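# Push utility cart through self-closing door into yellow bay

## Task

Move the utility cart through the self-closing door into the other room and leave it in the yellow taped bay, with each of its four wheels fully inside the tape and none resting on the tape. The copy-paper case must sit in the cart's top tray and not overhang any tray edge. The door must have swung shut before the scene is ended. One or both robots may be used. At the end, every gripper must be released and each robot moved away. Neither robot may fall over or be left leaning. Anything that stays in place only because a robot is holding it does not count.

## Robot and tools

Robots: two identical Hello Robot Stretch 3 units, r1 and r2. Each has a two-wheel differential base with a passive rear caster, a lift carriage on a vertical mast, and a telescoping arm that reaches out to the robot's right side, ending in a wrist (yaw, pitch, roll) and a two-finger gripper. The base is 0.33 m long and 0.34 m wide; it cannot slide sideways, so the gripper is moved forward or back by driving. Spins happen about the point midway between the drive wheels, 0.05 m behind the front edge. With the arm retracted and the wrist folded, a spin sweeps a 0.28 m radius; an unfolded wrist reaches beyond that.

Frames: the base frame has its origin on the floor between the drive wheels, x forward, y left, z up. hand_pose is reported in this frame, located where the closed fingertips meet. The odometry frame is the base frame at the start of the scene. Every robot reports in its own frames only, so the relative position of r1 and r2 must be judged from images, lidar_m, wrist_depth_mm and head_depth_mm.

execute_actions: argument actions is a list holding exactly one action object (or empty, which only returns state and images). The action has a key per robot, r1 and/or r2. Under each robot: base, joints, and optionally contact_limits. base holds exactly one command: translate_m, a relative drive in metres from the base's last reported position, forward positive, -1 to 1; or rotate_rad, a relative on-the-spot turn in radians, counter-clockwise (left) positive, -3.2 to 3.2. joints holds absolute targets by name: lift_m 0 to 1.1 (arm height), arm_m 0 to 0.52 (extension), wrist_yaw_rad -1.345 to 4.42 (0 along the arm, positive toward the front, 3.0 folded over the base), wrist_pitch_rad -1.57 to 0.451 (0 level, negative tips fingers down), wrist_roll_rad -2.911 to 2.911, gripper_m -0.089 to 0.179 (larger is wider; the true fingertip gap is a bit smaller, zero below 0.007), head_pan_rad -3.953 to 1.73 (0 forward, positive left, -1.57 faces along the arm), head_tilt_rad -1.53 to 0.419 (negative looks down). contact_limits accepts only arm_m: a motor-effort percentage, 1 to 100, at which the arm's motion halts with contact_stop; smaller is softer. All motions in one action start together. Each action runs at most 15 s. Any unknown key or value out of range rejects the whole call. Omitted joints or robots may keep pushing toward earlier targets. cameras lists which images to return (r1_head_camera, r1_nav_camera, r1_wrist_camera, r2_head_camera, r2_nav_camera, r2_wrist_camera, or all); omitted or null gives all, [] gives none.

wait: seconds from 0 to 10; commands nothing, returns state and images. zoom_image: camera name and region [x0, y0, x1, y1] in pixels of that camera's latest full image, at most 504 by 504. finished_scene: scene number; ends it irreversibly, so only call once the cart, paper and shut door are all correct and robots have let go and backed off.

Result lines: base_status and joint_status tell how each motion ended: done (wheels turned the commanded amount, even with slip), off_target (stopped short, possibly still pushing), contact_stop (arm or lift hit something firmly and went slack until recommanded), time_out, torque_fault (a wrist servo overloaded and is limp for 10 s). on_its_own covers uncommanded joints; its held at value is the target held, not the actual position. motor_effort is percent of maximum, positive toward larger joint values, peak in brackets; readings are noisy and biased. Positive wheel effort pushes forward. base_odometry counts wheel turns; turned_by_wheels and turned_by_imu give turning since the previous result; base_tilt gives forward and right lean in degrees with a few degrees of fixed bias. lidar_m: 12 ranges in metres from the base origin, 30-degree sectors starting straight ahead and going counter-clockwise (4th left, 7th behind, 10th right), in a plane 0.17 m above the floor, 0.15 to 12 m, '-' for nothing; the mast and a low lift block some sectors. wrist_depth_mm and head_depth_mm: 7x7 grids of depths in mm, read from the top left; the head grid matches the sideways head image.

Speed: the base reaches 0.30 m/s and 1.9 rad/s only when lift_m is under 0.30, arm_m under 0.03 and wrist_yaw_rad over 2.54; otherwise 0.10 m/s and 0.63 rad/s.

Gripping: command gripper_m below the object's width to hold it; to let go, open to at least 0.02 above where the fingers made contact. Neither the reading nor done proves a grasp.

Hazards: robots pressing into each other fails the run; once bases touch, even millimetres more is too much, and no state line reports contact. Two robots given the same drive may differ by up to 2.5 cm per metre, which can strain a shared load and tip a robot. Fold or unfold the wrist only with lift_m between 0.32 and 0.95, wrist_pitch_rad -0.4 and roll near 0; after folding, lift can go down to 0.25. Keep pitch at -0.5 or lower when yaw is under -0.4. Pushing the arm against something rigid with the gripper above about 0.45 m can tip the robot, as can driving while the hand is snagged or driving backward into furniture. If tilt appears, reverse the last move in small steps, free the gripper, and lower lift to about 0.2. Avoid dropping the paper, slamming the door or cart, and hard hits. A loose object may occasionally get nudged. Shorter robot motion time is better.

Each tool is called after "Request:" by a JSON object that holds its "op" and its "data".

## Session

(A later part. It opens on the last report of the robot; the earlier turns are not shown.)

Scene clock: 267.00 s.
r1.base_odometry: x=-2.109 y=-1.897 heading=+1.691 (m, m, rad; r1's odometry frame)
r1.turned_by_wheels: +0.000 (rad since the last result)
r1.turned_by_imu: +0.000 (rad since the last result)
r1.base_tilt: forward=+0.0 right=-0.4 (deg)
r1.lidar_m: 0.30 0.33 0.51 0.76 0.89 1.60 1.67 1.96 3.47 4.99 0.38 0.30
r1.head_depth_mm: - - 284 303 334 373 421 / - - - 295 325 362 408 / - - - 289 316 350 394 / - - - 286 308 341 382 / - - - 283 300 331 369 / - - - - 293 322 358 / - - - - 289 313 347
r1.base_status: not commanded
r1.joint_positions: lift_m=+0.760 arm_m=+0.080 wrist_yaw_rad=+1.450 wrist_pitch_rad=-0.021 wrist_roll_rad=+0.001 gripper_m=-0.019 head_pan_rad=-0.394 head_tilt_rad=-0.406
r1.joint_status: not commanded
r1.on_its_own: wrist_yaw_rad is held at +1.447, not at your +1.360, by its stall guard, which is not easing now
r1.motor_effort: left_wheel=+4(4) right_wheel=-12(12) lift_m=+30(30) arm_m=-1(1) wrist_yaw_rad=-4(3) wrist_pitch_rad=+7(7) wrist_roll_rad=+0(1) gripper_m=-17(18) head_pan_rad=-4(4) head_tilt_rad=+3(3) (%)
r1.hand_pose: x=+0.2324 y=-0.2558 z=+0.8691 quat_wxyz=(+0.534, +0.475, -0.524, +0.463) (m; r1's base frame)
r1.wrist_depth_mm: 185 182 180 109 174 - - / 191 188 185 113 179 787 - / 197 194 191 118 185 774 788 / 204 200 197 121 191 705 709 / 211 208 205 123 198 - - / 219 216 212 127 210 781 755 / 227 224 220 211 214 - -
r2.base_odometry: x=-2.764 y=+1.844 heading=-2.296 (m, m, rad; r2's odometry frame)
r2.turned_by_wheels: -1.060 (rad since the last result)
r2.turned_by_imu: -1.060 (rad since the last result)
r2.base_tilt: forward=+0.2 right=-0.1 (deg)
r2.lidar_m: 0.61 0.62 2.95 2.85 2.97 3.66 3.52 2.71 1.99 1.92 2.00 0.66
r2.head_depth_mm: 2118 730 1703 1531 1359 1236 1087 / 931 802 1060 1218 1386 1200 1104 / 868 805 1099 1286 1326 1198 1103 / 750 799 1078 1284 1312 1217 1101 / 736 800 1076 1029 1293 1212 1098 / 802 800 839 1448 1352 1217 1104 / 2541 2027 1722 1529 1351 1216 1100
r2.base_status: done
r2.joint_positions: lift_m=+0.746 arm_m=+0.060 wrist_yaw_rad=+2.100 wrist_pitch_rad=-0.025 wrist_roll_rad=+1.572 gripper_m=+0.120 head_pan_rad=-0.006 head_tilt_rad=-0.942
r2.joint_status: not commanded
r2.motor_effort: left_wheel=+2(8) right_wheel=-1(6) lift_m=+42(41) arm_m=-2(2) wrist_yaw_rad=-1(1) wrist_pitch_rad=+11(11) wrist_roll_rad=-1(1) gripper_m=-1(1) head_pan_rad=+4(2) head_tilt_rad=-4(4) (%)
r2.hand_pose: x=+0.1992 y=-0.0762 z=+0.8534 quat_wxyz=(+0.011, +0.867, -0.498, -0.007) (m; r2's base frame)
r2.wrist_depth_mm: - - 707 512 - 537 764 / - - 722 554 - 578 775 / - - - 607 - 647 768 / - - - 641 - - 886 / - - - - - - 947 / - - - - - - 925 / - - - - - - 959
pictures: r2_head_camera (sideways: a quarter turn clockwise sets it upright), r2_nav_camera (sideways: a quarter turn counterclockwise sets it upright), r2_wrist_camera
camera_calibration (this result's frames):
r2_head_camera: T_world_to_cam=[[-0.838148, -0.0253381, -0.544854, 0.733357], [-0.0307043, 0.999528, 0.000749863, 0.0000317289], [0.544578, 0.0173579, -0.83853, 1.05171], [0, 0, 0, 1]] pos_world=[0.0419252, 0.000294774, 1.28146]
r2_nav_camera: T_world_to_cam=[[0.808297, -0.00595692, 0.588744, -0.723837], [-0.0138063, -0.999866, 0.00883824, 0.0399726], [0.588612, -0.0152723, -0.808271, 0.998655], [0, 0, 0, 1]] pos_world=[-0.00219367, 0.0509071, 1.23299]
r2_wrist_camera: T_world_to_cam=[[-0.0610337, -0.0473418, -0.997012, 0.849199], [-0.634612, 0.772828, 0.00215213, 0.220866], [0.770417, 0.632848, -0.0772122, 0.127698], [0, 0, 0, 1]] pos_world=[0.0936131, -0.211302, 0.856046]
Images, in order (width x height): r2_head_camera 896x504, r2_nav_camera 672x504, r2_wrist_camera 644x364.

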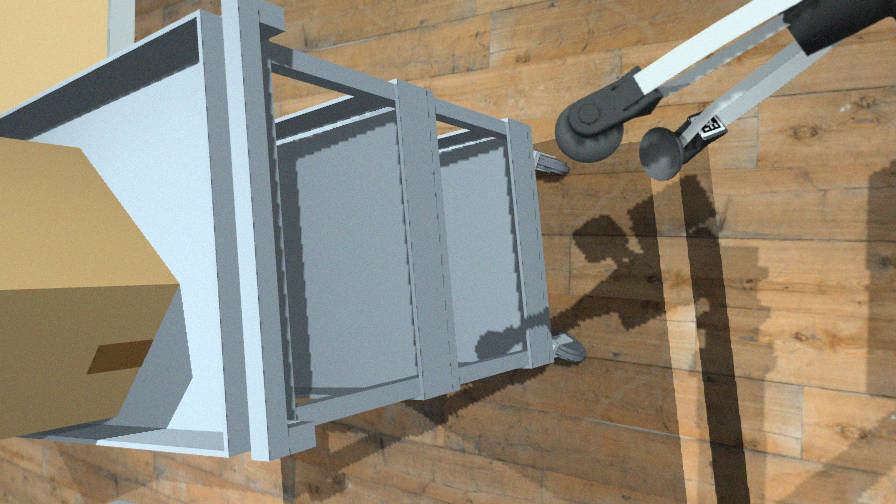

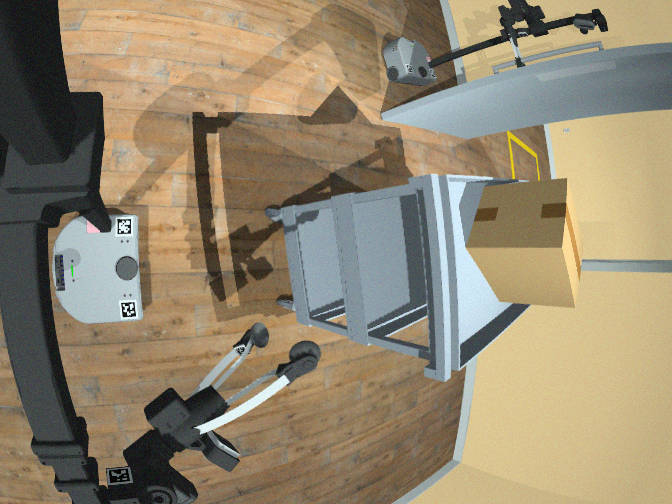

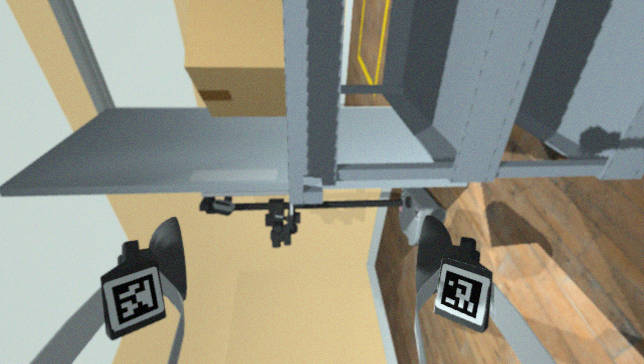

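Request:
{"op": "execute_actions", "data": {"actions": [{"r2":{"base":{"rotate_rad":0.16}}}], "cameras": []}}

Request:
{"op": "execute_actions", "data": {"actions": [{"r2":{"base":{"translate_m":0.27}}}], "cameras": ["r2_head_camera","r2_wrist_camera"]}}

Scene clock: 268.30 s.
r1.base_odometry: x=-2.109 y=-1.897 heading=+1.691 (m, m, rad; r1's odometry frame)
r1.turned_by_wheels: +0.000 (rad since the last result)
r1.turned_by_imu: +0.000 (rad since the last result)
r1.base_tilt: forward=+0.1 right=-0.4 (deg)
r1.lidar_m: 0.30 0.33 0.52 0.76 0.90 1.60 1.66 1.96 3.48 5.01 0.38 0.30
r1.head_depth_mm: - - 284 302 334 373 421 / - - - 295 325 361 407 / - - - 290 316 351 394 / - - - 286 308 340 382 / - - - 283 300 331 369 / - - - - 293 322 358 / - - - - 289 313 347
r1.base_status: not commanded
r1.joint_positions: lift_m=+0.760 arm_m=+0.080 wrist_yaw_rad=+1.450 wrist_pitch_rad=-0.021 wrist_roll_rad=+0.001 gripper_m=-0.019 head_pan_rad=-0.394 head_tilt_rad=-0.406
r1.joint_status: not commanded
r1.on_its_own: wrist_yaw_rad is held at +1.447, not at your +1.360, by its stall guard, which is not easing now
r1.motor_effort: left_wheel=+4(4) right_wheel=-12(12) lift_m=+30(30) arm_m=-1(1) wrist_yaw_rad=-3(3) wrist_pitch_rad=+7(7) wrist_roll_rad=+0(1) gripper_m=-17(17) head_pan_rad=-4(5) head_tilt_rad=+1(3) (%)
r1.hand_pose: x=+0.2324 y=-0.2558 z=+0.8691 quat_wxyz=(+0.534, +0.475, -0.524, +0.463) (m; r1's base frame)
r1.wrist_depth_mm: 184 182 180 109 174 - - / 191 188 185 113 179 787 - / 197 195 192 118 185 775 779 / 204 201 198 121 191 709 708 / 212 208 205 123 198 - - / 218 215 212 127 209 787 771 / 227 224 220 211 213 - -
r2.base_odometry: x=-2.764 y=+1.844 heading=-2.136 (m, m, rad; r2's odometry frame)
r2.turned_by_wheels: +0.160 (rad since the last result)
r2.turned_by_imu: +0.160 (rad since the last result)
r2.base_tilt: forward=+0.2 right=-0.1 (deg)
r2.lidar_m: 0.61 1.52 2.86 2.85 3.20 3.56 3.53 2.36 1.94 1.92 2.14 0.63
r2.head_depth_mm: 879 805 1072 1039 1358 1239 1090 / 772 806 1081 1038 1263 1196 1102 / 719 784 1081 1035 1314 1200 1105 / 787 803 1075 1034 1317 1219 1100 / 2313 778 869 1451 1340 1225 1100 / 2237 2032 1765 1528 1357 1212 1100 / 1584 1651 1746 1528 1359 1214 1100
r2.base_status: done
r2.joint_positions: lift_m=+0.746 arm_m=+0.060 wrist_yaw_rad=+2.100 wrist_pitch_rad=-0.025 wrist_roll_rad=+1.572 gripper_m=+0.120 head_pan_rad=-0.006 head_tilt_rad=-0.942
r2.joint_status: not commanded
r2.motor_effort: left_wheel=-1(5) right_wheel=+2(6) lift_m=+41(41) arm_m=-1(2) wrist_yaw_rad=-1(0) wrist_pitch_rad=+11(11) wrist_roll_rad=-1(1) gripper_m=-1(1) head_pan_rad=+3(3) head_tilt_rad=-4(3) (%)
r2.hand_pose: x=+0.1992 y=-0.0762 z=+0.8534 quat_wxyz=(+0.011, +0.867, -0.498, -0.007) (m; r2's base frame)
r2.wrist_depth_mm: - - 683 492 - 523 765 / - - - 558 - 582 766 / - - - 597 - - 895 / - - - - - - 954 / - - - - - - 938 / - - - - - - 963 / - - - - - - 950
pictures: none
No camera images: the call's "cameras" was empty. Leave "cameras" out to get every camera's image.

Scene clock: 272.33 s.
r1.base_odometry: x=-2.109 y=-1.897 heading=+1.691 (m, m, rad; r1's odometry frame)
r1.turned_by_wheels: +0.000 (rad since the last result)
r1.turned_by_imu: +0.000 (rad since the last result)
r1.base_tilt: forward=+0.1 right=-0.4 (deg)
r1.lidar_m: 0.30 0.33 0.52 0.76 0.89 1.60 1.67 1.95 3.50 5.01 0.38 0.30
r1.head_depth_mm: - - 284 303 334 373 422 / - - - 295 324 361 408 / - - - 290 316 350 395 / - - - 287 308 341 381 / - - - 283 300 331 369 / - - - - 293 322 358 / - - - - 289 313 348
r1.base_status: not commanded
r1.joint_positions: lift_m=+0.760 arm_m=+0.080 wrist_yaw_rad=+1.450 wrist_pitch_rad=-0.021 wrist_roll_rad=+0.001 gripper_m=-0.019 head_pan_rad=-0.394 head_tilt_rad=-0.406
r1.joint_status: not commanded
r1.on_its_own: wrist_yaw_rad is held at +1.447, not at your +1.360, by its stall guard, which is not easing now
r1.motor_effort: left_wheel=+4(4) right_wheel=-12(12) lift_m=+30(30) arm_m=-1(1) wrist_yaw_rad=-4(4) wrist_pitch_rad=+7(7) wrist_roll_rad=+1(0) gripper_m=-18(17) head_pan_rad=-4(4) head_tilt_rad=+2(3) (%)
r1.hand_pose: x=+0.2324 y=-0.2558 z=+0.8691 quat_wxyz=(+0.534, +0.475, -0.524, +0.463) (m; r1's base frame)
r1.wrist_depth_mm: 185 182 179 109 174 - - / 190 188 186 114 179 787 - / 197 195 192 118 186 792 774 / 204 201 197 121 191 714 715 / 211 208 205 123 198 - - / 218 216 213 127 209 782 763 / 227 224 219 212 213 - -
r2.base_odometry: x=-2.908 y=+1.616 heading=-2.136 (m, m, rad; r2's odometry frame)
r2.turned_by_wheels: +0.000 (rad since the last result)
r2.turned_by_imu: +0.001 (rad since the last result)
r2.base_tilt: forward=+0.1 right=-0.1 (deg)
r2.lidar_m: 0.34 0.35 2.81 2.80 3.13 3.83 3.78 2.41 1.98 1.98 0.46 0.35
r2.head_depth_mm: 513 653 680 546 848 1169 1088 / 465 555 667 550 862 1166 1098 / 475 548 639 533 861 1182 1102 / 526 621 668 538 863 1167 1100 / 607 713 663 543 811 1183 1101 / 2453 2035 1775 1446 1332 1213 1099 / 1556 1591 1652 1531 1356 1211 1096
r2.base_status: done
r2.joint_positions: lift_m=+0.746 arm_m=+0.060 wrist_yaw_rad=+2.100 wrist_pitch_rad=-0.025 wrist_roll_rad=+1.572 gripper_m=+0.120 head_pan_rad=-0.006 head_tilt_rad=-0.942
r2.joint_status: not commanded
r2.motor_effort: left_wheel=-1(6) right_wheel=+2(6) lift_m=+41(41) arm_m=-2(2) wrist_yaw_rad=+0(1) wrist_pitch_rad=+11(11) wrist_roll_rad=-1(1) gripper_m=-1(1) head_pan_rad=+3(2) head_tilt_rad=-4(4) (%)
r2.hand_pose: x=+0.1992 y=-0.0762 z=+0.8534 quat_wxyz=(+0.011, +0.867, -0.498, -0.007) (m; r2's base frame)
r2.wrist_depth_mm: - 387 396 219 780 595 419 / - - 489 240 789 603 420 / - - - 268 - 561 421 / - - - 303 - 535 367 / - - - 352 400 414 410 / - - - - - - 943 / - - - - - - 957
pictures: r2_head_camera (sideways: a quarter turn clockwise sets it upright), r2_wrist_camera
camera_calibration (this result's frames):
r2_head_camera: T_world_to_cam=[[-0.838148, -0.0253384, -0.544854, 0.733357], [-0.0307046, 0.999528, 0.000749863, 0.0000317306], [0.544578, 0.017358, -0.83853, 1.05171], [0, 0, 0, 1]] pos_world=[0.0419252, 0.000294784, 1.28146]
r2_wrist_camera: T_world_to_cam=[[-0.0609607, -0.0472991, -0.997019, 0.849215], [-0.634612, 0.772828, 0.00213877, 0.220876], [0.770423, 0.632851, -0.0771287, 0.127624], [0, 0, 0, 1]] pos_world=[0.0936152, -0.211299, 0.856054]
Images, in order (width x height): r2_head_camera 896x504, r2_wrist_camera 644x364.

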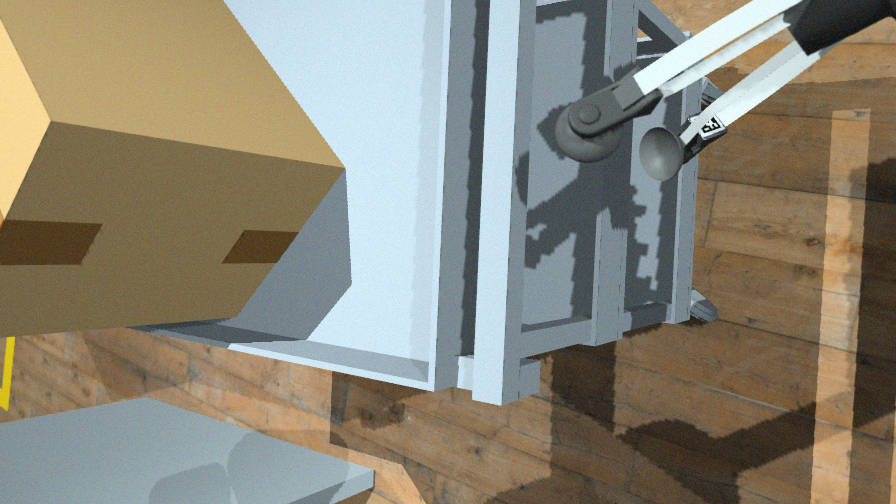

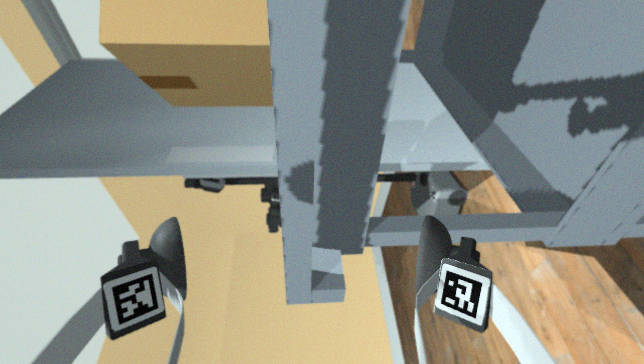

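Request:
{"op": "execute_actions", "data": {"actions": [{"r2":{"base":{"translate_m":0.105},"joints":{"arm_m":0.085}}}], "cameras": ["r2_wrist_camera"]}}

Scene clock: 274.60 s.
r1.base_odometry: x=-2.109 y=-1.897 heading=+1.691 (m, m, rad; r1's odometry frame)
r1.turned_by_wheels: +0.000 (rad since the last result)
r1.turned_by_imu: +0.000 (rad since the last result)
r1.base_tilt: forward=+0.1 right=-0.4 (deg)
r1.lidar_m: 0.30 0.33 0.52 0.76 0.89 1.61 1.67 1.96 3.50 4.98 0.37 0.30
r1.head_depth_mm: - - 284 303 334 373 422 / - - - 295 325 361 408 / - - - 290 316 351 394 / - - - 286 308 341 381 / - - - 283 300 331 369 / - - - - 293 322 358 / - - - - 289 313 348
r1.base_status: not commanded
r1.joint_positions: lift_m=+0.760 arm_m=+0.080 wrist_yaw_rad=+1.450 wrist_pitch_rad=-0.021 wrist_roll_rad=+0.001 gripper_m=-0.019 head_pan_rad=-0.394 head_tilt_rad=-0.406
r1.joint_status: not commanded
r1.on_its_own: wrist_yaw_rad is held at +1.447, not at your +1.360, by its stall guard, which is not easing now
r1.motor_effort: left_wheel=+4(4) right_wheel=-12(12) lift_m=+30(30) arm_m=-1(1) wrist_yaw_rad=-3(4) wrist_pitch_rad=+7(7) wrist_roll_rad=+1(1) gripper_m=-17(18) head_pan_rad=-5(4) head_tilt_rad=+3(3) (%)
r1.hand_pose: x=+0.2324 y=-0.2558 z=+0.8691 quat_wxyz=(+0.534, +0.475, -0.524, +0.463) (m; r1's base frame)
r1.wrist_depth_mm: 185 182 180 109 174 - - / 190 188 185 114 180 782 - / 197 195 191 117 185 796 784 / 205 201 198 121 191 724 707 / 211 208 205 123 198 - - / 219 216 213 127 210 766 762 / 228 224 220 212 213 - -
r2.base_odometry: x=-2.964 y=+1.527 heading=-2.136 (m, m, rad; r2's odometry frame)
r2.turned_by_wheels: +0.000 (rad since the last result)
r2.turned_by_imu: +0.001 (rad since the last result)
r2.base_tilt: forward=+0.2 right=-0.1 (deg)
r2.lidar_m: 0.23 0.24 2.80 2.78 3.10 3.93 3.90 2.44 2.00 1.99 0.32 0.24
r2.head_depth_mm: 424 474 640 591 531 766 1088 / 423 414 527 590 529 784 1087 / 423 443 525 585 509 784 1099 / 444 500 608 589 517 784 1103 / 478 592 651 589 494 793 1100 / 2544 2037 1772 1473 471 1177 1101 / 1531 1581 1624 1533 1357 1216 1101
r2.base_status: done
r2.joint_positions: lift_m=+0.746 arm_m=+0.085 wrist_yaw_rad=+2.100 wrist_pitch_rad=-0.025 wrist_roll_rad=+1.572 gripper_m=+0.120 head_pan_rad=-0.006 head_tilt_rad=-0.942
r2.joint_status: all done
r2.motor_effort: left_wheel=-1(6) right_wheel=+2(6) lift_m=+42(42) arm_m=+4(2) wrist_yaw_rad=-1(1) wrist_pitch_rad=+11(11) wrist_roll_rad=-1(1) gripper_m=-1(0) head_pan_rad=+3(3) head_tilt_rad=-4(4) (%)
r2.hand_pose: x=+0.1992 y=-0.1006 z=+0.8534 quat_wxyz=(+0.011, +0.867, -0.498, -0.007) (m; r2's base frame)
r2.wrist_depth_mm: - 327 331 68 127 498 417 / - 323 324 76 141 567 417 / - 416 377 86 158 590 419 / - - - 98 184 556 422 / - - - 114 212 - 423 / - - - 140 257 - 390 / - - - 175 330 - 348
pictures: r2_wrist_camera
camera_calibration (this result's frames):
r2_wrist_camera: T_world_to_cam=[[-0.0609606, -0.047299, -0.997019, 0.848064], [-0.634612, 0.772828, 0.00213876, 0.239676], [0.770423, 0.632851, -0.0771286, 0.143018], [0, 0, 0, 1]] pos_world=[0.0936152, -0.235625, 0.856054]
Images, in order (width x height): r2_wrist_camera 644x364.

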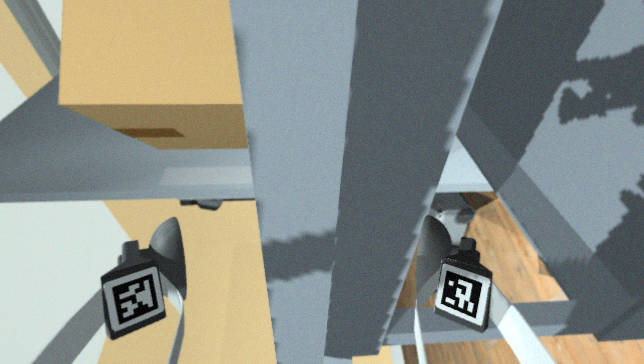

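Request:
{"op": "execute_actions", "data": {"actions": [{"r2":{"joints":{"gripper_m":-0.03}}}], "cameras": []}}

Request:
{"op": "execute_actions", "data": {"actions": [{"r2":{"base":{"translate_m":0.15},"joints":{"wrist_yaw_rad":2.15,"head_tilt_rad":-0.8}}}], "cameras": ["r2_head_camera","r2_nav_camera"]}}

Scene clock: 276.73 s.
r1.base_odometry: x=-2.109 y=-1.897 heading=+1.691 (m, m, rad; r1's odometry frame)
r1.turned_by_wheels: +0.000 (rad since the last result)
r1.turned_by_imu: +0.000 (rad since the last result)
r1.base_tilt: forward=+0.1 right=-0.4 (deg)
r1.lidar_m: 0.30 0.33 0.52 0.76 0.89 1.60 1.67 1.96 3.47 5.03 0.38 0.30
r1.head_depth_mm: - - 284 303 334 372 422 / - - - 295 325 361 408 / - - - 290 316 351 394 / - - - 286 308 340 381 / - - - 283 300 331 369 / - - - - 293 322 358 / - - - - 289 313 348
r1.base_status: not commanded
r1.joint_positions: lift_m=+0.760 arm_m=+0.080 wrist_yaw_rad=+1.450 wrist_pitch_rad=-0.021 wrist_roll_rad=+0.001 gripper_m=-0.019 head_pan_rad=-0.394 head_tilt_rad=-0.406
r1.joint_status: not commanded
r1.on_its_own: wrist_yaw_rad is held at +1.447, not at your +1.360, by its stall guard, which is not easing now
r1.motor_effort: left_wheel=+4(4) right_wheel=-12(12) lift_m=+30(30) arm_m=-1(1) wrist_yaw_rad=-3(3) wrist_pitch_rad=+7(7) wrist_roll_rad=+0(1) gripper_m=-17(19) head_pan_rad=-4(5) head_tilt_rad=+2(3) (%)
r1.hand_pose: x=+0.2324 y=-0.2558 z=+0.8691 quat_wxyz=(+0.534, +0.475, -0.524, +0.463) (m; r1's base frame)
r1.wrist_depth_mm: 185 182 179 109 174 - - / 190 188 185 113 180 788 - / 197 194 191 117 185 780 778 / 204 201 197 121 192 722 709 / 211 207 205 123 199 - - / 219 216 212 127 209 765 769 / 227 224 220 212 213 - -
r2.base_odometry: x=-2.964 y=+1.527 heading=-2.136 (m, m, rad; r2's odometry frame)
r2.turned_by_wheels: +0.000 (rad since the last result)
r2.turned_by_imu: +0.001 (rad since the last result)
r2.base_tilt: forward=+0.2 right=-0.1 (deg)
r2.lidar_m: 0.23 0.24 2.79 2.78 3.10 3.94 3.90 2.44 2.01 1.99 0.32 0.24
r2.head_depth_mm: 424 471 640 591 495 707 1088 / 423 413 523 591 529 784 1090 / 423 443 525 583 507 783 1101 / 444 501 607 588 514 784 1100 / 478 591 649 589 494 794 1098 / 2525 2034 1766 1478 469 1180 1097 / 1546 1577 1628 1533 1355 1214 1094
r2.base_status: not commanded
r2.joint_positions: lift_m=+0.746 arm_m=+0.085 wrist_yaw_rad=+2.099 wrist_pitch_rad=-0.022 wrist_roll_rad=+1.572 gripper_m=-0.028 head_pan_rad=-0.006 head_tilt_rad=-0.942
r2.joint_status: all done
r2.motor_effort: left_wheel=+0(1) right_wheel=-5(5) lift_m=+41(41) arm_m=+4(4) wrist_yaw_rad=+0(0) wrist_pitch_rad=+9(11) wrist_roll_rad=-1(1) gripper_m=-34(99) head_pan_rad=+4(4) head_tilt_rad=-4(4) (%)
r2.hand_pose: x=+0.1994 y=-0.1007 z=+0.8542 quat_wxyz=(+0.010, +0.867, -0.498, -0.006) (m; r2's base frame)
r2.wrist_depth_mm: - 327 329 68 126 510 422 / - 322 323 75 139 565 423 / - 413 376 84 157 606 421 / - - - 97 180 547 425 / - - - 110 220 - 426 / - - - 129 - - 390 / - - - 172 328 333 350
pictures: none
No camera images: the call's "cameras" was empty. Leave "cameras" out to get every camera's image.

Scene clock: 279.27 s.
r1.base_odometry: x=-2.109 y=-1.897 heading=+1.691 (m, m, rad; r1's odometry frame)
r1.turned_by_wheels: +0.000 (rad since the last result)
r1.turned_by_imu: +0.000 (rad since the last result)
r1.base_tilt: forward=+0.1 right=-0.4 (deg)
r1.lidar_m: 0.30 0.33 0.52 0.76 0.89 1.61 1.67 1.96 3.48 5.01 0.38 0.31
r1.head_depth_mm: - - 284 303 334 372 422 / - - - 295 325 361 408 / - - - 290 316 351 394 / - - - 286 308 340 381 / - - - 283 300 331 369 / - - - - 293 322 358 / - - - - 289 313 348
r1.base_status: not commanded
r1.joint_positions: lift_m=+0.760 arm_m=+0.080 wrist_yaw_rad=+1.450 wrist_pitch_rad=-0.021 wrist_roll_rad=+0.001 gripper_m=-0.019 head_pan_rad=-0.394 head_tilt_rad=-0.406
r1.joint_status: not commanded
r1.on_its_own: wrist_yaw_rad is held at +1.447, not at your +1.360, by its stall guard, which is not easing now
r1.motor_effort: left_wheel=+4(4) right_wheel=-12(12) lift_m=+30(30) arm_m=-1(1) wrist_yaw_rad=-3(4) wrist_pitch_rad=+7(7) wrist_roll_rad=+0(0) gripper_m=-16(17) head_pan_rad=-4(5) head_tilt_rad=+3(3) (%)
r1.hand_pose: x=+0.2324 y=-0.2558 z=+0.8691 quat_wxyz=(+0.534, +0.475, -0.524, +0.463) (m; r1's base frame)
r1.wrist_depth_mm: 184 182 180 109 174 - - / 191 188 185 113 179 766 - / 196 194 192 118 185 795 - / 204 201 198 121 191 757 - / 211 208 205 123 199 - - / 220 216 212 127 209 807 788 / 228 224 219 212 212 - -
r2.base_odometry: x=-3.045 y=+1.401 heading=-2.136 (m, m, rad; r2's odometry frame)
r2.turned_by_wheels: +0.000 (rad since the last result)
r2.turned_by_imu: -0.081 (rad since the last result)
r2.base_tilt: forward=+0.1 right=-0.1 (deg)
r2.lidar_m: 0.22 0.23 2.81 2.76 2.96 4.12 4.04 2.62 2.04 2.01 0.31 0.23
r2.head_depth_mm: 1442 473 549 653 568 464 395 / 626 453 453 595 567 492 897 / 3616 452 449 530 566 472 734 / 3572 467 510 611 566 476 704 / 3617 505 588 649 565 455 717 / 3641 2645 2087 1673 553 440 1091 / 3581 2541 1962 1712 1456 1270 1107
r2.base_status: done
r2.joint_positions: lift_m=+0.746 arm_m=+0.085 wrist_yaw_rad=+2.155 wrist_pitch_rad=-0.022 wrist_roll_rad=+1.572 gripper_m=-0.016 head_pan_rad=-0.006 head_tilt_rad=-0.804
r2.joint_status: all done
r2.on_its_own: gripper_m is held at -0.016, not at your -0.030, by its stall guard, which is still easing
r2.motor_effort: left_wheel=+0(9) right_wheel=+6(23) lift_m=+41(41) arm_m=+1(4) wrist_yaw_rad=-5(57) wrist_pitch_rad=+9(10) wrist_roll_rad=-1(1) gripper_m=-4(34) head_pan_rad=+3(3) head_tilt_rad=+1(18) (%)
r2.hand_pose: x=+0.1919 y=-0.0890 z=+0.8543 quat_wxyz=(+0.010, +0.881, -0.474, -0.006) (m; r2's base frame)
r2.wrist_depth_mm: - 315 319 64 123 509 419 / - 316 317 71 138 534 420 / - - 426 80 156 571 424 / - - - 94 181 536 423 / - - - 108 226 - 416 / - - - 129 - - 382 / - - - 181 - - 936
pictures: r2_head_camera (sideways: a quarter turn clockwise sets it upright), r2_nav_camera (sideways: a quarter turn counterclockwise sets it upright)
camera_calibration (this result's frames):
r2_head_camera: T_world_to_cam=[[-0.754851, -0.0258374, -0.655387, 0.876858], [-0.0304534, 0.999527, -0.00432938, 0.00664313], [0.655188, 0.0166907, -0.755281, 0.942795], [0, 0, 0, 1]] pos_world=[0.0443911, 0.000279841, 1.28679]
r2_nav_camera: T_world_to_cam=[[0.719223, -0.00542278, 0.694759, -0.861428], [-0.014955, -0.999859, 0.00767741, 0.0414893], [0.694619, -0.0159119, -0.719202, 0.882189], [0, 0, 0, 1]] pos_world=[0.00739437, 0.0508494, 1.23264]
Images, in order (width x height): r2_head_camera 896x504, r2_nav_camera 672x504.

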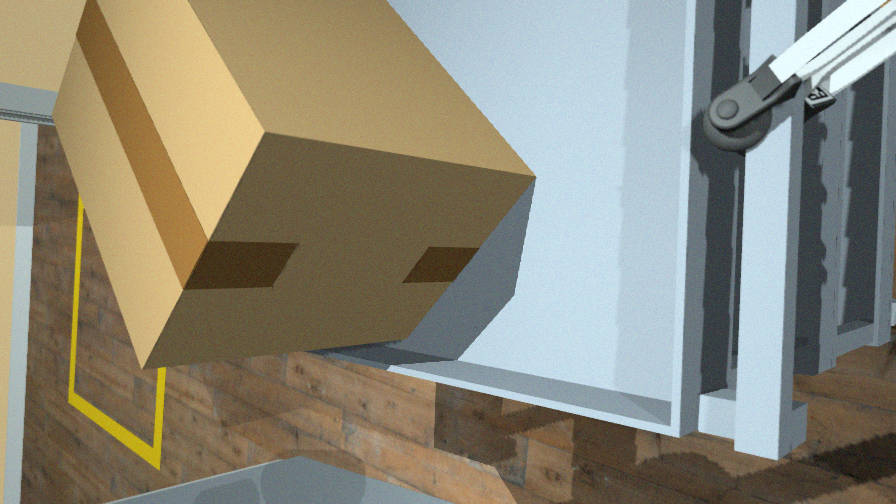

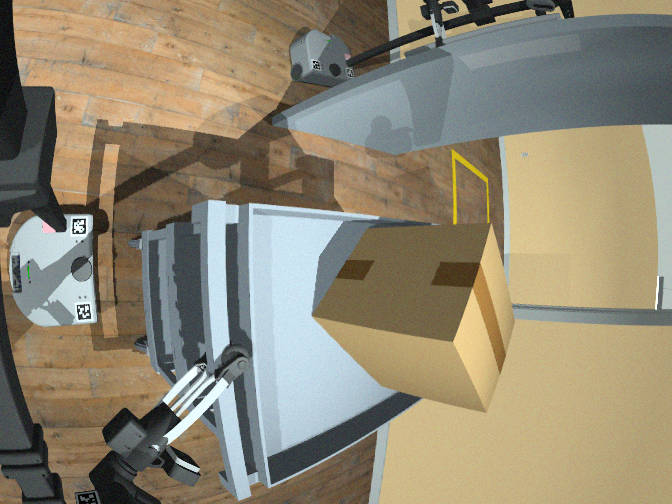

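Request:
{"op": "execute_actions", "data": {"actions": [{"r2":{"joints":{"arm_m":0.14,"wrist_yaw_rad":2.16},"contact_limits":{"arm_m":35}}}], "cameras": []}}

Request:
{"op": "execute_actions", "data": {"actions": [{"r2":{"base":{"translate_m":0.12}}}], "cameras": ["r2_head_camera","r2_nav_camera"]}}

Scene clock: 281.07 s.
r1.base_odometry: x=-2.109 y=-1.897 heading=+1.691 (m, m, rad; r1's odometry frame)
r1.turned_by_wheels: +0.000 (rad since the last result)
r1.turned_by_imu: +0.000 (rad since the last result)
r1.base_tilt: forward=+0.0 right=-0.4 (deg)
r1.lidar_m: 0.30 0.33 0.52 0.76 0.89 1.60 1.67 1.96 3.49 5.00 0.38 0.30
r1.head_depth_mm: - - 284 302 334 373 422 / - - - 295 325 362 408 / - - - 290 316 350 394 / - - - 286 308 340 381 / - - - 283 300 331 369 / - - - - 293 322 358 / - - - - 289 313 347
r1.base_status: not commanded
r1.joint_positions: lift_m=+0.760 arm_m=+0.080 wrist_yaw_rad=+1.450 wrist_pitch_rad=-0.021 wrist_roll_rad=+0.001 gripper_m=-0.019 head_pan_rad=-0.394 head_tilt_rad=-0.406
r1.joint_status: not commanded
r1.on_its_own: wrist_yaw_rad is held at +1.447, not at your +1.360, by its stall guard, which is not easing now
r1.motor_effort: left_wheel=+4(4) right_wheel=-12(12) lift_m=+30(30) arm_m=-1(1) wrist_yaw_rad=-3(4) wrist_pitch_rad=+7(7) wrist_roll_rad=+1(0) gripper_m=-18(17) head_pan_rad=-5(5) head_tilt_rad=+3(3) (%)
r1.hand_pose: x=+0.2324 y=-0.2558 z=+0.8691 quat_wxyz=(+0.534, +0.475, -0.524, +0.463) (m; r1's base frame)
r1.wrist_depth_mm: 184 182 179 109 174 - - / 190 188 185 113 179 801 - / 197 194 191 118 186 807 - / 204 201 198 121 191 - 798 / 212 207 205 123 198 - - / 220 215 212 127 209 828 839 / 228 223 219 210 213 - -
r2.base_odometry: x=-3.045 y=+1.401 heading=-2.136 (m, m, rad; r2's odometry frame)
r2.turned_by_wheels: +0.000 (rad since the last result)
r2.turned_by_imu: +0.001 (rad since the last result)
r2.base_tilt: forward=+0.2 right=-0.1 (deg)
r2.lidar_m: 0.21 0.21 2.81 2.76 2.97 4.12 4.05 2.62 2.03 2.01 0.32 0.22
r2.head_depth_mm: 1444 455 491 637 569 505 916 / 625 453 425 526 567 481 678 / 3622 451 469 553 566 502 666 / 3643 468 524 619 567 502 656 / 3632 510 612 648 553 477 656 / 3589 2616 2070 1710 1465 1251 1110 / 3549 2546 1942 1715 1451 1275 1123
r2.base_status: not commanded
r2.joint_positions: lift_m=+0.746 arm_m=+0.139 wrist_yaw_rad=+2.182 wrist_pitch_rad=-0.021 wrist_roll_rad=+1.572 gripper_m=-0.012 head_pan_rad=-0.006 head_tilt_rad=-0.804
r2.joint_status: wrist_yaw_rad off_target (ended at +2.182, target +2.160); the others done
r2.on_its_own: gripper_m is held at -0.013, not at your -0.030, by its stall guard, which is not easing now; wrist_yaw_rad is at rest, and its effort (-26) is outside its rest range (-12 to +12)
r2.motor_effort: left_wheel=+5(5) right_wheel=-7(8) lift_m=+41(41) arm_m=+6(9) wrist_yaw_rad=-26(42) wrist_pitch_rad=+9(9) wrist_roll_rad=+0(1) gripper_m=-23(26) head_pan_rad=+4(3) head_tilt_rad=+1(1) (%)
r2.contact_limits: arm_m 35 (drawing in: default 14, maximum 24; extending or still: default 22, maximum 35)
r2.hand_pose: x=+0.1881 y=-0.1376 z=+0.8547 quat_wxyz=(+0.009, +0.887, -0.462, -0.005) (m; r2's base frame)
r2.wrist_depth_mm: - 325 329 68 127 508 418 / - 324 323 75 140 563 424 / - 416 382 84 158 594 422 / - - - 97 180 548 427 / - - - 111 216 - 426 / - - - 129 - - 386 / - - - 173 327 334 852
pictures: none
No camera images: the call's "cameras" was empty. Leave "cameras" out to get every camera's image.

Scene clock: 283.27 s.
r1.base_odometry: x=-2.109 y=-1.897 heading=+1.691 (m, m, rad; r1's odometry frame)
r1.turned_by_wheels: +0.000 (rad since the last result)
r1.turned_by_imu: +0.000 (rad since the last result)
r1.base_tilt: forward=+0.1 right=-0.4 (deg)
r1.lidar_m: 0.30 0.33 0.52 0.76 0.89 1.60 1.67 1.96 3.51 5.01 0.38 0.31
r1.head_depth_mm: - - 284 302 334 373 422 / - - - 295 325 361 407 / - - - 290 316 350 394 / - - - 286 308 341 381 / - - - 283 300 330 369 / - - - - 293 322 358 / - - - - 289 313 348
r1.base_status: not commanded
r1.joint_positions: lift_m=+0.760 arm_m=+0.080 wrist_yaw_rad=+1.450 wrist_pitch_rad=-0.021 wrist_roll_rad=+0.001 gripper_m=-0.019 head_pan_rad=-0.394 head_tilt_rad=-0.406
r1.joint_status: not commanded
r1.on_its_own: wrist_yaw_rad is held at +1.447, not at your +1.360, by its stall guard, which is not easing now
r1.motor_effort: left_wheel=+4(4) right_wheel=-12(12) lift_m=+30(30) arm_m=-1(1) wrist_yaw_rad=-3(4) wrist_pitch_rad=+7(7) wrist_roll_rad=+1(0) gripper_m=-18(17) head_pan_rad=-4(5) head_tilt_rad=+3(3) (%)
r1.hand_pose: x=+0.2324 y=-0.2558 z=+0.8691 quat_wxyz=(+0.534, +0.475, -0.524, +0.463) (m; r1's base frame)
r1.wrist_depth_mm: 184 182 179 109 174 - - / 190 188 185 113 179 - - / 197 195 192 117 185 930 - / 204 202 198 121 192 - - / 211 208 205 123 197 - - / 219 215 212 127 210 856 - / 228 223 220 211 212 - -
r2.base_odometry: x=-3.109 y=+1.299 heading=-2.136 (m, m, rad; r2's odometry frame)
r2.turned_by_wheels: +0.000 (rad since the last result)
r2.turned_by_imu: -0.094 (rad since the last result)
r2.base_tilt: forward=+0.2 right=-0.1 (deg)
r2.lidar_m: 0.19 0.20 0.98 2.76 2.86 3.92 4.16 2.85 2.09 2.01 0.32 0.21
r2.head_depth_mm: 1412 473 560 651 568 504 944 / 1390 453 424 566 569 502 665 / 1381 452 437 518 567 492 683 / 3621 450 483 581 566 492 654 / 3607 473 538 633 565 491 405 / 3614 2553 2020 1675 1400 1234 1088 / 3581 2630 2085 1716 1452 1269 1124
r2.base_status: done
r2.joint_positions: lift_m=+0.746 arm_m=+0.140 wrist_yaw_rad=+2.208 wrist_pitch_rad=-0.021 wrist_roll_rad=+1.572 gripper_m=-0.012 head_pan_rad=-0.006 head_tilt_rad=-0.803
r2.joint_status: not commanded
r2.on_its_own: wrist_yaw_rad is held at +2.210, not at your +2.160, by its stall guard, which is not easing now; gripper_m is held at -0.013, not at your -0.030, by its stall guard, which is not easing now
r2.motor_effort: left_wheel=-3(10) right_wheel=+10(25) lift_m=+41(41) arm_m=+1(6) wrist_yaw_rad=+2(49) wrist_pitch_rad=+9(9) wrist_roll_rad=-1(1) gripper_m=-23(23) head_pan_rad=+2(3) head_tilt_rad=+0(1) (%)
r2.hand_pose: x=+0.1841 y=-0.1328 z=+0.8547 quat_wxyz=(+0.010, +0.893, -0.450, -0.005) (m; r2's base frame)
r2.wrist_depth_mm: - 337 342 73 130 535 417 / - 330 333 80 144 570 418 / - 373 346 89 159 603 423 / - - - 101 181 559 424 / - - - 113 214 - 424 / - - - 129 - - 396 / - - - 166 314 329 336
pictures: r2_head_camera (sideways: a quarter turn clockwise sets it upright), r2_nav_camera (sideways: a quarter turn counterclockwise sets it upright)
camera_calibration (this result's frames):
r2_head_camera: T_world_to_cam=[[-0.754773, -0.0258381, -0.655477, 0.876976], [-0.0304531, 0.999527, -0.00433377, 0.00664884], [0.655279, 0.0166903, -0.755202, 0.942692], [0, 0, 0, 1]] pos_world=[0.0443929, 0.000279839, 1.28679]
r2_nav_camera: T_world_to_cam=[[0.719139, -0.0054221, 0.694845, -0.86154], [-0.0149557, -0.999859, 0.00767633, 0.0414908], [0.694705, -0.0159122, -0.719118, 0.882079], [0, 0, 0, 1]] pos_world=[0.00740269, 0.0508494, 1.23264]
Images, in order (width x height): r2_head_camera 896x504, r2_nav_camera 672x504.

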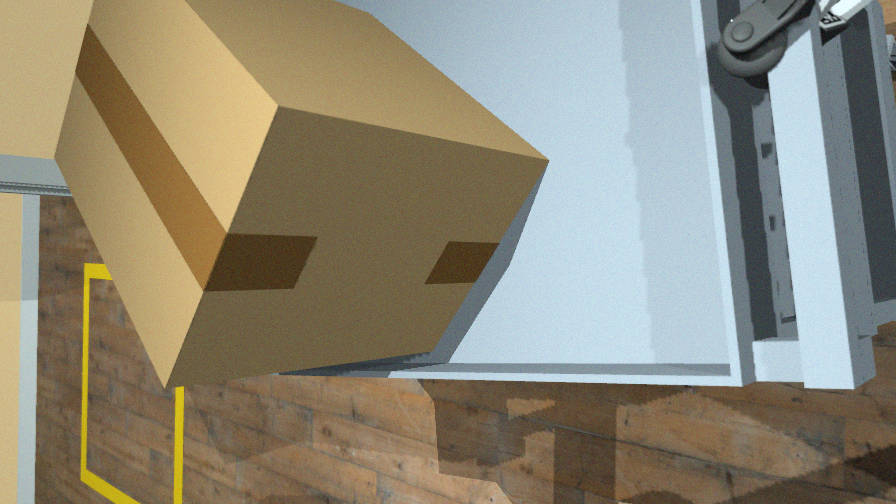

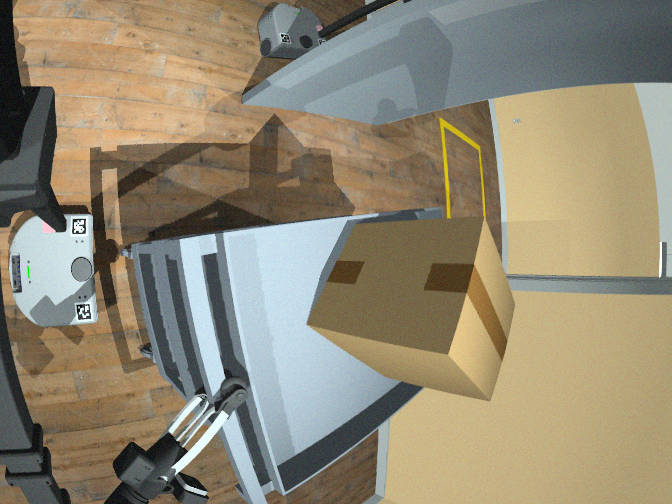

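Request:
{"op": "execute_actions", "data": {"actions": [{"r2":{"base":{"rotate_rad":0.14},"joints":{"wrist_yaw_rad":2.2}}}], "cameras": []}}

Request:
{"op": "execute_actions", "data": {"actions": [{"r2":{"base":{"translate_m":0.12}}}], "cameras": ["r2_head_camera"]}}

Scene clock: 284.70 s.
r1.base_odometry: x=-2.109 y=-1.897 heading=+1.691 (m, m, rad; r1's odometry frame)
r1.turned_by_wheels: +0.000 (rad since the last result)
r1.turned_by_imu: +0.000 (rad since the last result)
r1.base_tilt: forward=+0.1 right=-0.4 (deg)
r1.lidar_m: 0.30 0.33 0.52 0.76 0.89 1.60 1.66 1.96 3.51 5.02 0.38 0.30
r1.head_depth_mm: - - 284 303 334 373 422 / - - - 295 325 361 408 / - - - 290 316 350 394 / - - - 286 308 341 381 / - - - 283 300 331 369 / - - - - 293 322 358 / - - - - 289 314 348
r1.base_status: not commanded
r1.joint_positions: lift_m=+0.760 arm_m=+0.080 wrist_yaw_rad=+1.450 wrist_pitch_rad=-0.021 wrist_roll_rad=+0.001 gripper_m=-0.019 head_pan_rad=-0.394 head_tilt_rad=-0.406
r1.joint_status: not commanded
r1.on_its_own: wrist_yaw_rad is held at +1.447, not at your +1.360, by its stall guard, which is not easing now
r1.motor_effort: left_wheel=+4(4) right_wheel=-12(12) lift_m=+30(30) arm_m=-1(1) wrist_yaw_rad=-3(4) wrist_pitch_rad=+7(7) wrist_roll_rad=+0(1) gripper_m=-17(16) head_pan_rad=-4(4) head_tilt_rad=+3(3) (%)
r1.hand_pose: x=+0.2324 y=-0.2558 z=+0.8691 quat_wxyz=(+0.534, +0.475, -0.524, +0.463) (m; r1's base frame)
r1.wrist_depth_mm: 184 182 179 109 174 - - / 190 188 185 113 179 - - / 197 194 191 117 186 - - / 204 201 197 121 192 - - / 211 208 205 123 198 - - / 220 216 212 127 210 861 - / 227 225 220 211 213 - -
r2.base_odometry: x=-3.109 y=+1.299 heading=-1.996 (m, m, rad; r2's odometry frame)
r2.turned_by_wheels: +0.140 (rad since the last result)
r2.turned_by_imu: +0.126 (rad since the last result)
r2.base_tilt: forward=+0.1 right=-0.1 (deg)
r2.lidar_m: 0.22 0.98 2.77 2.75 2.99 4.21 4.15 2.55 2.03 2.01 0.31 0.23
r2.head_depth_mm: 627 454 437 608 569 505 728 / 1395 453 451 522 567 465 731 / 3627 469 507 595 567 470 730 / 3633 505 577 649 565 474 705 / 3651 2642 2086 1602 554 439 1075 / 3640 2594 2077 1710 1467 1270 1124 / 3559 2452 1857 1680 1464 1272 1127
r2.base_status: done
r2.joint_positions: lift_m=+0.746 arm_m=+0.140 wrist_yaw_rad=+2.189 wrist_pitch_rad=-0.020 wrist_roll_rad=+1.572 gripper_m=-0.012 head_pan_rad=-0.006 head_tilt_rad=-0.803
r2.joint_status: all done
r2.on_its_own: gripper_m is held at -0.013, not at your -0.030, by its stall guard, which is not easing now
r2.motor_effort: left_wheel=-3(10) right_wheel=+7(24) lift_m=+41(41) arm_m=+1(1) wrist_yaw_rad=+12(13) wrist_pitch_rad=+9(9) wrist_roll_rad=-1(1) gripper_m=-24(24) head_pan_rad=+3(3) head_tilt_rad=+1(1) (%)
r2.hand_pose: x=+0.1870 y=-0.1367 z=+0.8547 quat_wxyz=(+0.009, +0.889, -0.458, -0.005) (m; r2's base frame)
r2.wrist_depth_mm: - 308 61 59 120 127 424 / - 307 312 67 135 543 422 / - - 506 76 154 563 423 / - - - 90 181 - 429 / - - - 106 233 - 410 / - - - 130 340 347 350 / - - - 194 - - 986
pictures: none
No camera images: the call's "cameras" was empty. Leave "cameras" out to get every camera's image.

Scene clock: 286.87 s.
r1.base_odometry: x=-2.109 y=-1.897 heading=+1.691 (m, m, rad; r1's odometry frame)
r1.turned_by_wheels: +0.000 (rad since the last result)
r1.turned_by_imu: +0.000 (rad since the last result)
r1.base_tilt: forward=+0.1 right=-0.4 (deg)
r1.lidar_m: 0.30 0.33 0.52 0.76 0.89 1.60 1.67 1.95 3.49 5.01 0.38 0.31
r1.head_depth_mm: - - 284 303 334 373 421 / - - - 295 325 362 408 / - - - 290 316 351 394 / - - - 286 308 340 381 / - - - 283 300 331 369 / - - - - 293 322 358 / - - - - 289 314 348
r1.base_status: not commanded
r1.joint_positions: lift_m=+0.760 arm_m=+0.080 wrist_yaw_rad=+1.450 wrist_pitch_rad=-0.021 wrist_roll_rad=+0.001 gripper_m=-0.019 head_pan_rad=-0.394 head_tilt_rad=-0.406
r1.joint_status: not commanded
r1.on_its_own: wrist_yaw_rad is held at +1.447, not at your +1.360, by its stall guard, which is not easing now
r1.motor_effort: left_wheel=+4(4) right_wheel=-12(12) lift_m=+30(30) arm_m=-1(1) wrist_yaw_rad=-3(3) wrist_pitch_rad=+7(7) wrist_roll_rad=+1(1) gripper_m=-17(17) head_pan_rad=-4(4) head_tilt_rad=+2(3) (%)
r1.hand_pose: x=+0.2324 y=-0.2558 z=+0.8691 quat_wxyz=(+0.534, +0.475, -0.524, +0.463) (m; r1's base frame)
r1.wrist_depth_mm: 184 183 179 109 174 - - / 190 188 185 113 180 - - / 197 195 191 117 185 - - / 204 201 198 121 191 818 - / 211 208 204 123 198 - - / 219 216 213 127 209 858 - / 228 223 220 212 214 - -
r2.base_odometry: x=-3.159 y=+1.190 heading=-1.996 (m, m, rad; r2's odometry frame)
r2.turned_by_wheels: +0.000 (rad since the last result)
r2.turned_by_imu: -0.011 (rad since the last result)
r2.base_tilt: forward=+0.1 right=-0.1 (deg)
r2.lidar_m: 0.22 0.24 0.90 2.75 2.97 4.32 4.27 2.59 2.05 2.03 0.29 0.23
r2.head_depth_mm: 1250 455 423 561 567 504 720 / 1404 453 453 523 567 479 684 / 3672 471 516 603 567 469 730 / 3651 517 605 650 565 463 743 / 3627 2658 2083 1679 549 445 905 / 3585 2629 2075 1713 1456 1276 1110 / 3574 2623 1921 1701 1460 1270 1127
r2.base_status: done
r2.joint_positions: lift_m=+0.746 arm_m=+0.140 wrist_yaw_rad=+2.249 wrist_pitch_rad=-0.020 wrist_roll_rad=+1.572 gripper_m=-0.012 head_pan_rad=-0.006 head_tilt_rad=-0.803
r2.joint_status: not commanded
r2.on_its_own: wrist_yaw_rad is held at +2.244, not at your +2.200, by its stall guard, which is not easing now; gripper_m is held at -0.013, not at your -0.030, by its stall guard, which is not easing now
r2.motor_effort: left_wheel=-3(5) right_wheel=+10(23) lift_m=+41(42) arm_m=+1(1) wrist_yaw_rad=-5(49) wrist_pitch_rad=+8(9) wrist_roll_rad=-1(1) gripper_m=-23(24) head_pan_rad=+3(1) head_tilt_rad=+2(2) (%)
r2.hand_pose: x=+0.1778 y=-0.1245 z=+0.8549 quat_wxyz=(+0.009, +0.902, -0.432, -0.005) (m; r2's base frame)
r2.wrist_depth_mm: 287 287 48 47 108 114 425 / - 439 55 53 127 511 423 / - - - 63 150 526 427 / - - - 76 184 - 425 / - - - 96 - - 399 / - - - 130 348 362 364 / - - - 296 - - 965
pictures: r2_head_camera (sideways: a quarter turn clockwise sets it upright)
camera_calibration (this result's frames):
r2_head_camera: T_world_to_cam=[[-0.754747, -0.0258381, -0.655507, 0.877014], [-0.0304528, 0.999527, -0.00433521, 0.00665072], [0.655309, 0.01669, -0.755176, 0.942658], [0, 0, 0, 1]] pos_world=[0.0443935, 0.00027983, 1.28679]
Images, in order (width x height): r2_head_camera 896x504.

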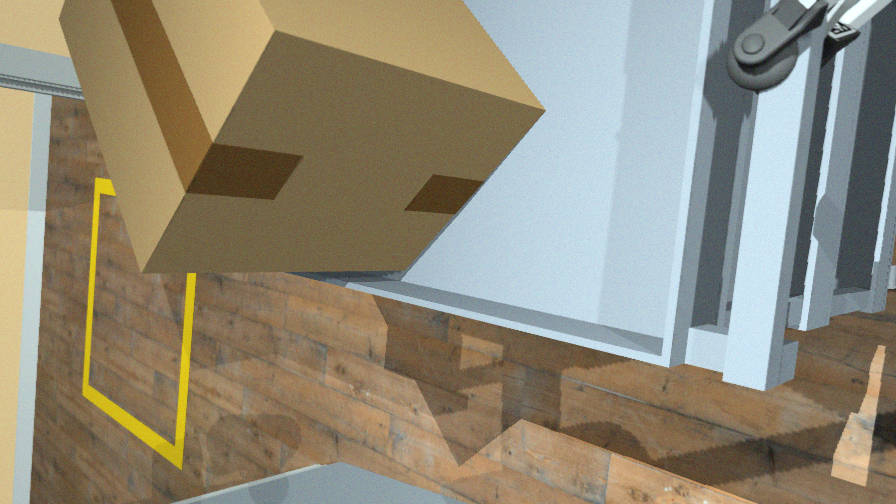

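Request:
{"op": "execute_actions", "data": {"actions": [{"r2":{"joints":{"gripper_m":0.12}}}], "cameras": []}}

Request:
{"op": "execute_actions", "data": {"actions": [{"r2":{"base":{"translate_m":-0.25},"joints":{"wrist_yaw_rad":2.2}}}], "cameras": []}}

Request:
{"op": "execute_actions", "data": {"actions": [{"r2":{"base":{"rotate_rad":-1.6},"joints":{"arm_m":0.02,"gripper_m":0.0}}}], "cameras": ["r2_nav_camera"]}}

Scene clock: 289.47 s.
r1.base_odometry: x=-2.109 y=-1.897 heading=+1.691 (m, m, rad; r1's odometry frame)
r1.turned_by_wheels: +0.000 (rad since the last result)
r1.turned_by_imu: +0.000 (rad since the last result)
r1.base_tilt: forward=+0.1 right=-0.4 (deg)
r1.lidar_m: 0.30 0.33 0.52 0.76 0.89 1.60 1.67 1.96 3.49 4.98 0.38 0.31
r1.head_depth_mm: - - 284 302 334 373 422 / - - - 295 325 361 408 / - - - 290 316 351 394 / - - - 286 308 341 381 / - - - 283 300 331 369 / - - - - 293 322 358 / - - - - 289 314 347
r1.base_status: not commanded
r1.joint_positions: lift_m=+0.760 arm_m=+0.080 wrist_yaw_rad=+1.450 wrist_pitch_rad=-0.021 wrist_roll_rad=+0.001 gripper_m=-0.019 head_pan_rad=-0.394 head_tilt_rad=-0.406
r1.joint_status: not commanded
r1.on_its_own: wrist_yaw_rad is held at +1.447, not at your +1.360, by its stall guard, which is not easing now
r1.motor_effort: left_wheel=+4(4) right_wheel=-12(12) lift_m=+30(30) arm_m=-1(1) wrist_yaw_rad=-3(3) wrist_pitch_rad=+7(7) wrist_roll_rad=+1(0) gripper_m=-17(17) head_pan_rad=-4(4) head_tilt_rad=+2(2) (%)
r1.hand_pose: x=+0.2324 y=-0.2558 z=+0.8691 quat_wxyz=(+0.534, +0.475, -0.524, +0.463) (m; r1's base frame)
r1.wrist_depth_mm: 184 182 179 109 174 - - / 191 188 185 113 179 - - / 198 194 191 117 185 - - / 204 201 198 121 192 809 - / 211 208 205 123 198 - - / 219 216 212 127 209 875 - / 228 224 221 211 213 - -
r2.base_odometry: x=-3.159 y=+1.190 heading=-1.996 (m, m, rad; r2's odometry frame)
r2.turned_by_wheels: +0.000 (rad since the last result)
r2.turned_by_imu: +0.001 (rad since the last result)
r2.base_tilt: forward=+0.2 right=-0.1 (deg)
r2.lidar_m: 0.22 0.24 0.90 2.75 2.97 4.34 4.25 2.60 2.05 2.03 0.29 0.23
r2.head_depth_mm: 1252 454 423 558 569 513 394 / 1401 452 454 524 568 479 683 / 3607 471 517 604 567 467 730 / 3614 519 604 650 566 462 732 / 3615 2630 2067 1678 553 447 907 / 3562 2627 2078 1708 1460 1276 1112 / 3599 2602 1929 1715 1464 1277 1127
r2.base_status: not commanded
r2.joint_positions: lift_m=+0.746 arm_m=+0.140 wrist_yaw_rad=+2.247 wrist_pitch_rad=-0.020 wrist_roll_rad=+1.572 gripper_m=+0.120 head_pan_rad=-0.006 head_tilt_rad=-0.803
r2.joint_status: all done
r2.on_its_own: wrist_yaw_rad is held at +2.244, not at your +2.200, by its stall guard, which is not easing now
r2.motor_effort: left_wheel=+0(2) right_wheel=+2(10) lift_m=+41(41) arm_m=+0(1) wrist_yaw_rad=-4(6) wrist_pitch_rad=+8(8) wrist_roll_rad=-1(1) gripper_m=+0(98) head_pan_rad=+3(2) head_tilt_rad=+1(1) (%)
r2.hand_pose: x=+0.1781 y=-0.1249 z=+0.8549 quat_wxyz=(+0.009, +0.902, -0.433, -0.005) (m; r2's base frame)
r2.wrist_depth_mm: 283 286 48 47 109 113 423 / - 434 55 53 125 510 422 / - - - 62 149 519 424 / - - - 75 182 - 425 / - - - 99 242 - 395 / - - - 139 338 352 364 / - - - 294 - - 962
pictures: none
No camera images: the call's "cameras" was empty. Leave "cameras" out to get every camera's image.

Scene clock: 293.37 s.
r1.base_odometry: x=-2.109 y=-1.897 heading=+1.691 (m, m, rad; r1's odometry frame)
r1.turned_by_wheels: +0.000 (rad since the last result)
r1.turned_by_imu: +0.000 (rad since the last result)
r1.base_tilt: forward=+0.1 right=-0.4 (deg)
r1.lidar_m: 0.30 0.33 0.52 0.76 0.89 1.60 1.67 1.95 3.48 4.99 0.38 0.30
r1.head_depth_mm: - - 284 302 334 373 422 / - - - 295 325 361 408 / - - - 289 316 351 394 / - - - 286 308 340 381 / - - - 283 300 331 369 / - - - - 293 322 358 / - - - - 289 313 348
r1.base_status: not commanded
r1.joint_positions: lift_m=+0.760 arm_m=+0.080 wrist_yaw_rad=+1.450 wrist_pitch_rad=-0.021 wrist_roll_rad=+0.001 gripper_m=-0.019 head_pan_rad=-0.394 head_tilt_rad=-0.406
r1.joint_status: not commanded
r1.on_its_own: wrist_yaw_rad is held at +1.447, not at your +1.360, by its stall guard, which is not easing now
r1.motor_effort: left_wheel=+4(4) right_wheel=-12(12) lift_m=+30(30) arm_m=-1(2) wrist_yaw_rad=-4(4) wrist_pitch_rad=+7(7) wrist_roll_rad=+0(0) gripper_m=-18(18) head_pan_rad=-4(4) head_tilt_rad=+3(4) (%)
r1.hand_pose: x=+0.2324 y=-0.2558 z=+0.8691 quat_wxyz=(+0.534, +0.475, -0.524, +0.463) (m; r1's base frame)
r1.wrist_depth_mm: 184 183 180 109 174 - - / 191 187 185 113 180 - - / 197 195 191 117 185 - - / 204 201 198 121 191 816 - / 211 207 204 123 198 - - / 218 215 213 127 209 871 - / 228 224 220 211 213 - -
r2.base_odometry: x=-3.055 y=+1.418 heading=-1.996 (m, m, rad; r2's odometry frame)
r2.turned_by_wheels: +0.000 (rad since the last result)
r2.turned_by_imu: +0.000 (rad since the last result)
r2.base_tilt: forward=+0.2 right=-0.1 (deg)
r2.lidar_m: 0.48 1.08 2.81 2.78 3.00 4.08 4.01 2.56 2.02 1.99 2.16 0.48
r2.head_depth_mm: 628 687 790 598 939 1131 1134 / 625 625 743 612 938 1176 1135 / 651 681 762 611 938 1172 1131 / 3136 791 808 617 952 1174 1130 / 3600 2635 2033 624 1400 1248 1130 / 3597 2607 2075 1721 1464 1274 1129 / 3624 2017 1917 1697 1458 1274 1128
r2.base_status: done
r2.joint_positions: lift_m=+0.746 arm_m=+0.140 wrist_yaw_rad=+2.203 wrist_pitch_rad=-0.020 wrist_roll_rad=+1.572 gripper_m=+0.120 head_pan_rad=-0.006 head_tilt_rad=-0.803
r2.joint_status: all done
r2.motor_effort: left_wheel=+1(5) right_wheel=+0(5) lift_m=+41(41) arm_m=+1(1) wrist_yaw_rad=-4(2) wrist_pitch_rad=+8(8) wrist_roll_rad=-1(1) gripper_m=+1(0) head_pan_rad=+2(3) head_tilt_rad=+0(1) (%)
r2.hand_pose: x=+0.1849 y=-0.1338 z=+0.8549 quat_wxyz=(+0.009, +0.892, -0.452, -0.005) (m; r2's base frame)
r2.wrist_depth_mm: - - 618 345 - 605 388 / - - - 409 - 597 462 / - - - 483 - 527 557 / - - - - - - 939 / - - - - - - 960 / - - - - - - 969 / - - - - - - 951
pictures: none
No camera images: the call's "cameras" was empty. Leave "cameras" out to get every camera's image.

Scene clock: 296.83 s.
r1.base_odometry: x=-2.109 y=-1.897 heading=+1.691 (m, m, rad; r1's odometry frame)
r1.turned_by_wheels: +0.000 (rad since the last result)
r1.turned_by_imu: +0.000 (rad since the last result)
r1.base_tilt: forward=+0.2 right=-0.4 (deg)
r1.lidar_m: 0.30 0.33 0.52 0.76 0.89 1.61 1.67 1.96 3.48 5.01 0.38 0.30
r1.head_depth_mm: - - 284 302 334 373 421 / - - - 295 325 362 408 / - - - 290 316 351 394 / - - - 286 308 340 381 / - - - 283 300 331 369 / - - - - 293 322 358 / - - - - 288 313 348
r1.base_status: not commanded
r1.joint_positions: lift_m=+0.760 arm_m=+0.080 wrist_yaw_rad=+1.450 wrist_pitch_rad=-0.021 wrist_roll_rad=+0.001 gripper_m=-0.019 head_pan_rad=-0.394 head_tilt_rad=-0.406
r1.joint_status: not commanded
r1.on_its_own: wrist_yaw_rad is held at +1.447, not at your +1.360, by its stall guard, which is not easing now
r1.motor_effort: left_wheel=+4(4) right_wheel=-12(12) lift_m=+30(30) arm_m=-1(1) wrist_yaw_rad=-2(3) wrist_pitch_rad=+7(7) wrist_roll_rad=+1(1) gripper_m=-18(18) head_pan_rad=-4(4) head_tilt_rad=+3(2) (%)
r1.hand_pose: x=+0.2324 y=-0.2558 z=+0.8691 quat_wxyz=(+0.534, +0.475, -0.524, +0.463) (m; r1's base frame)
r1.wrist_depth_mm: 185 182 179 109 174 - - / 190 188 185 114 180 - - / 197 194 191 117 185 - - / 204 201 198 121 192 826 - / 211 208 204 123 199 - - / 217 215 212 127 209 875 - / 228 224 220 212 214 - -
r2.base_odometry: x=-3.055 y=+1.418 heading=+2.687 (m, m, rad; r2's odometry frame)
r2.turned_by_wheels: -1.600 (rad since the last result)
r2.turned_by_imu: -1.600 (rad since the last result)
r2.base_tilt: forward=+0.2 right=-0.1 (deg)
r2.lidar_m: 2.00 2.12 0.49 0.48 1.08 2.78 2.77 2.95 4.11 4.00 2.66 2.04
r2.head_depth_mm: 1709 1967 2100 1740 1468 1282 1136 / 1717 1972 2094 1733 1479 1278 1135 / 1738 1980 2090 1726 1463 1278 1151 / 1737 1991 2098 1726 1469 1305 1112 / 1762 2012 2075 1719 1458 1267 1129 / 1772 2038 2081 1715 1459 1269 1125 / 1790 2038 2087 1712 1455 1269 1125
r2.base_status: done
r2.joint_positions: lift_m=+0.746 arm_m=+0.020 wrist_yaw_rad=+2.202 wrist_pitch_rad=-0.020 wrist_roll_rad=+1.572 gripper_m=+0.000 head_pan_rad=-0.006 head_tilt_rad=-0.803
r2.joint_status: all done
r2.motor_effort: left_wheel=+2(6) right_wheel=-1(4) lift_m=+41(42) arm_m=-2(3) wrist_yaw_rad=-3(4) wrist_pitch_rad=+9(8) wrist_roll_rad=-1(1) gripper_m=-4(98) head_pan_rad=+2(1) head_tilt_rad=+1(1) (%)
r2.hand_pose: x=+0.1850 y=-0.0143 z=+0.8549 quat_wxyz=(+0.009, +0.892, -0.453, -0.005) (m; r2's base frame)
r2.wrist_depth_mm: - - - - - - 943 / - - - - - - 949 / - - - - - - 950 / - - - - - - 938 / - - - - - - 950 / - - - - - - 923 / - - - 610 823 635 755
pictures: r2_nav_camera (sideways: a quarter turn counterclockwise sets it upright)
camera_calibration (this result's frames):
r2_nav_camera: T_world_to_cam=[[0.719094, -0.00542178, 0.694892, -0.861601], [-0.0149561, -0.999859, 0.00767575, 0.0414915], [0.694752, -0.0159124, -0.719074, 0.882021], [0, 0, 0, 1]] pos_world=[0.00740716, 0.0508493, 1.23264]
Images, in order (width x height): r2_nav_camera 672x504.

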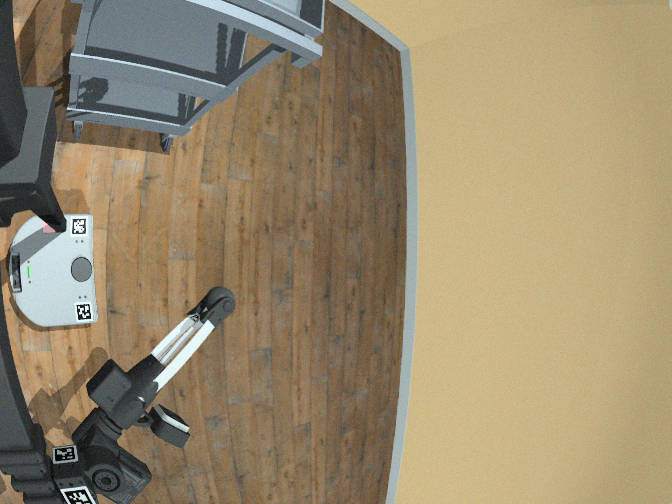

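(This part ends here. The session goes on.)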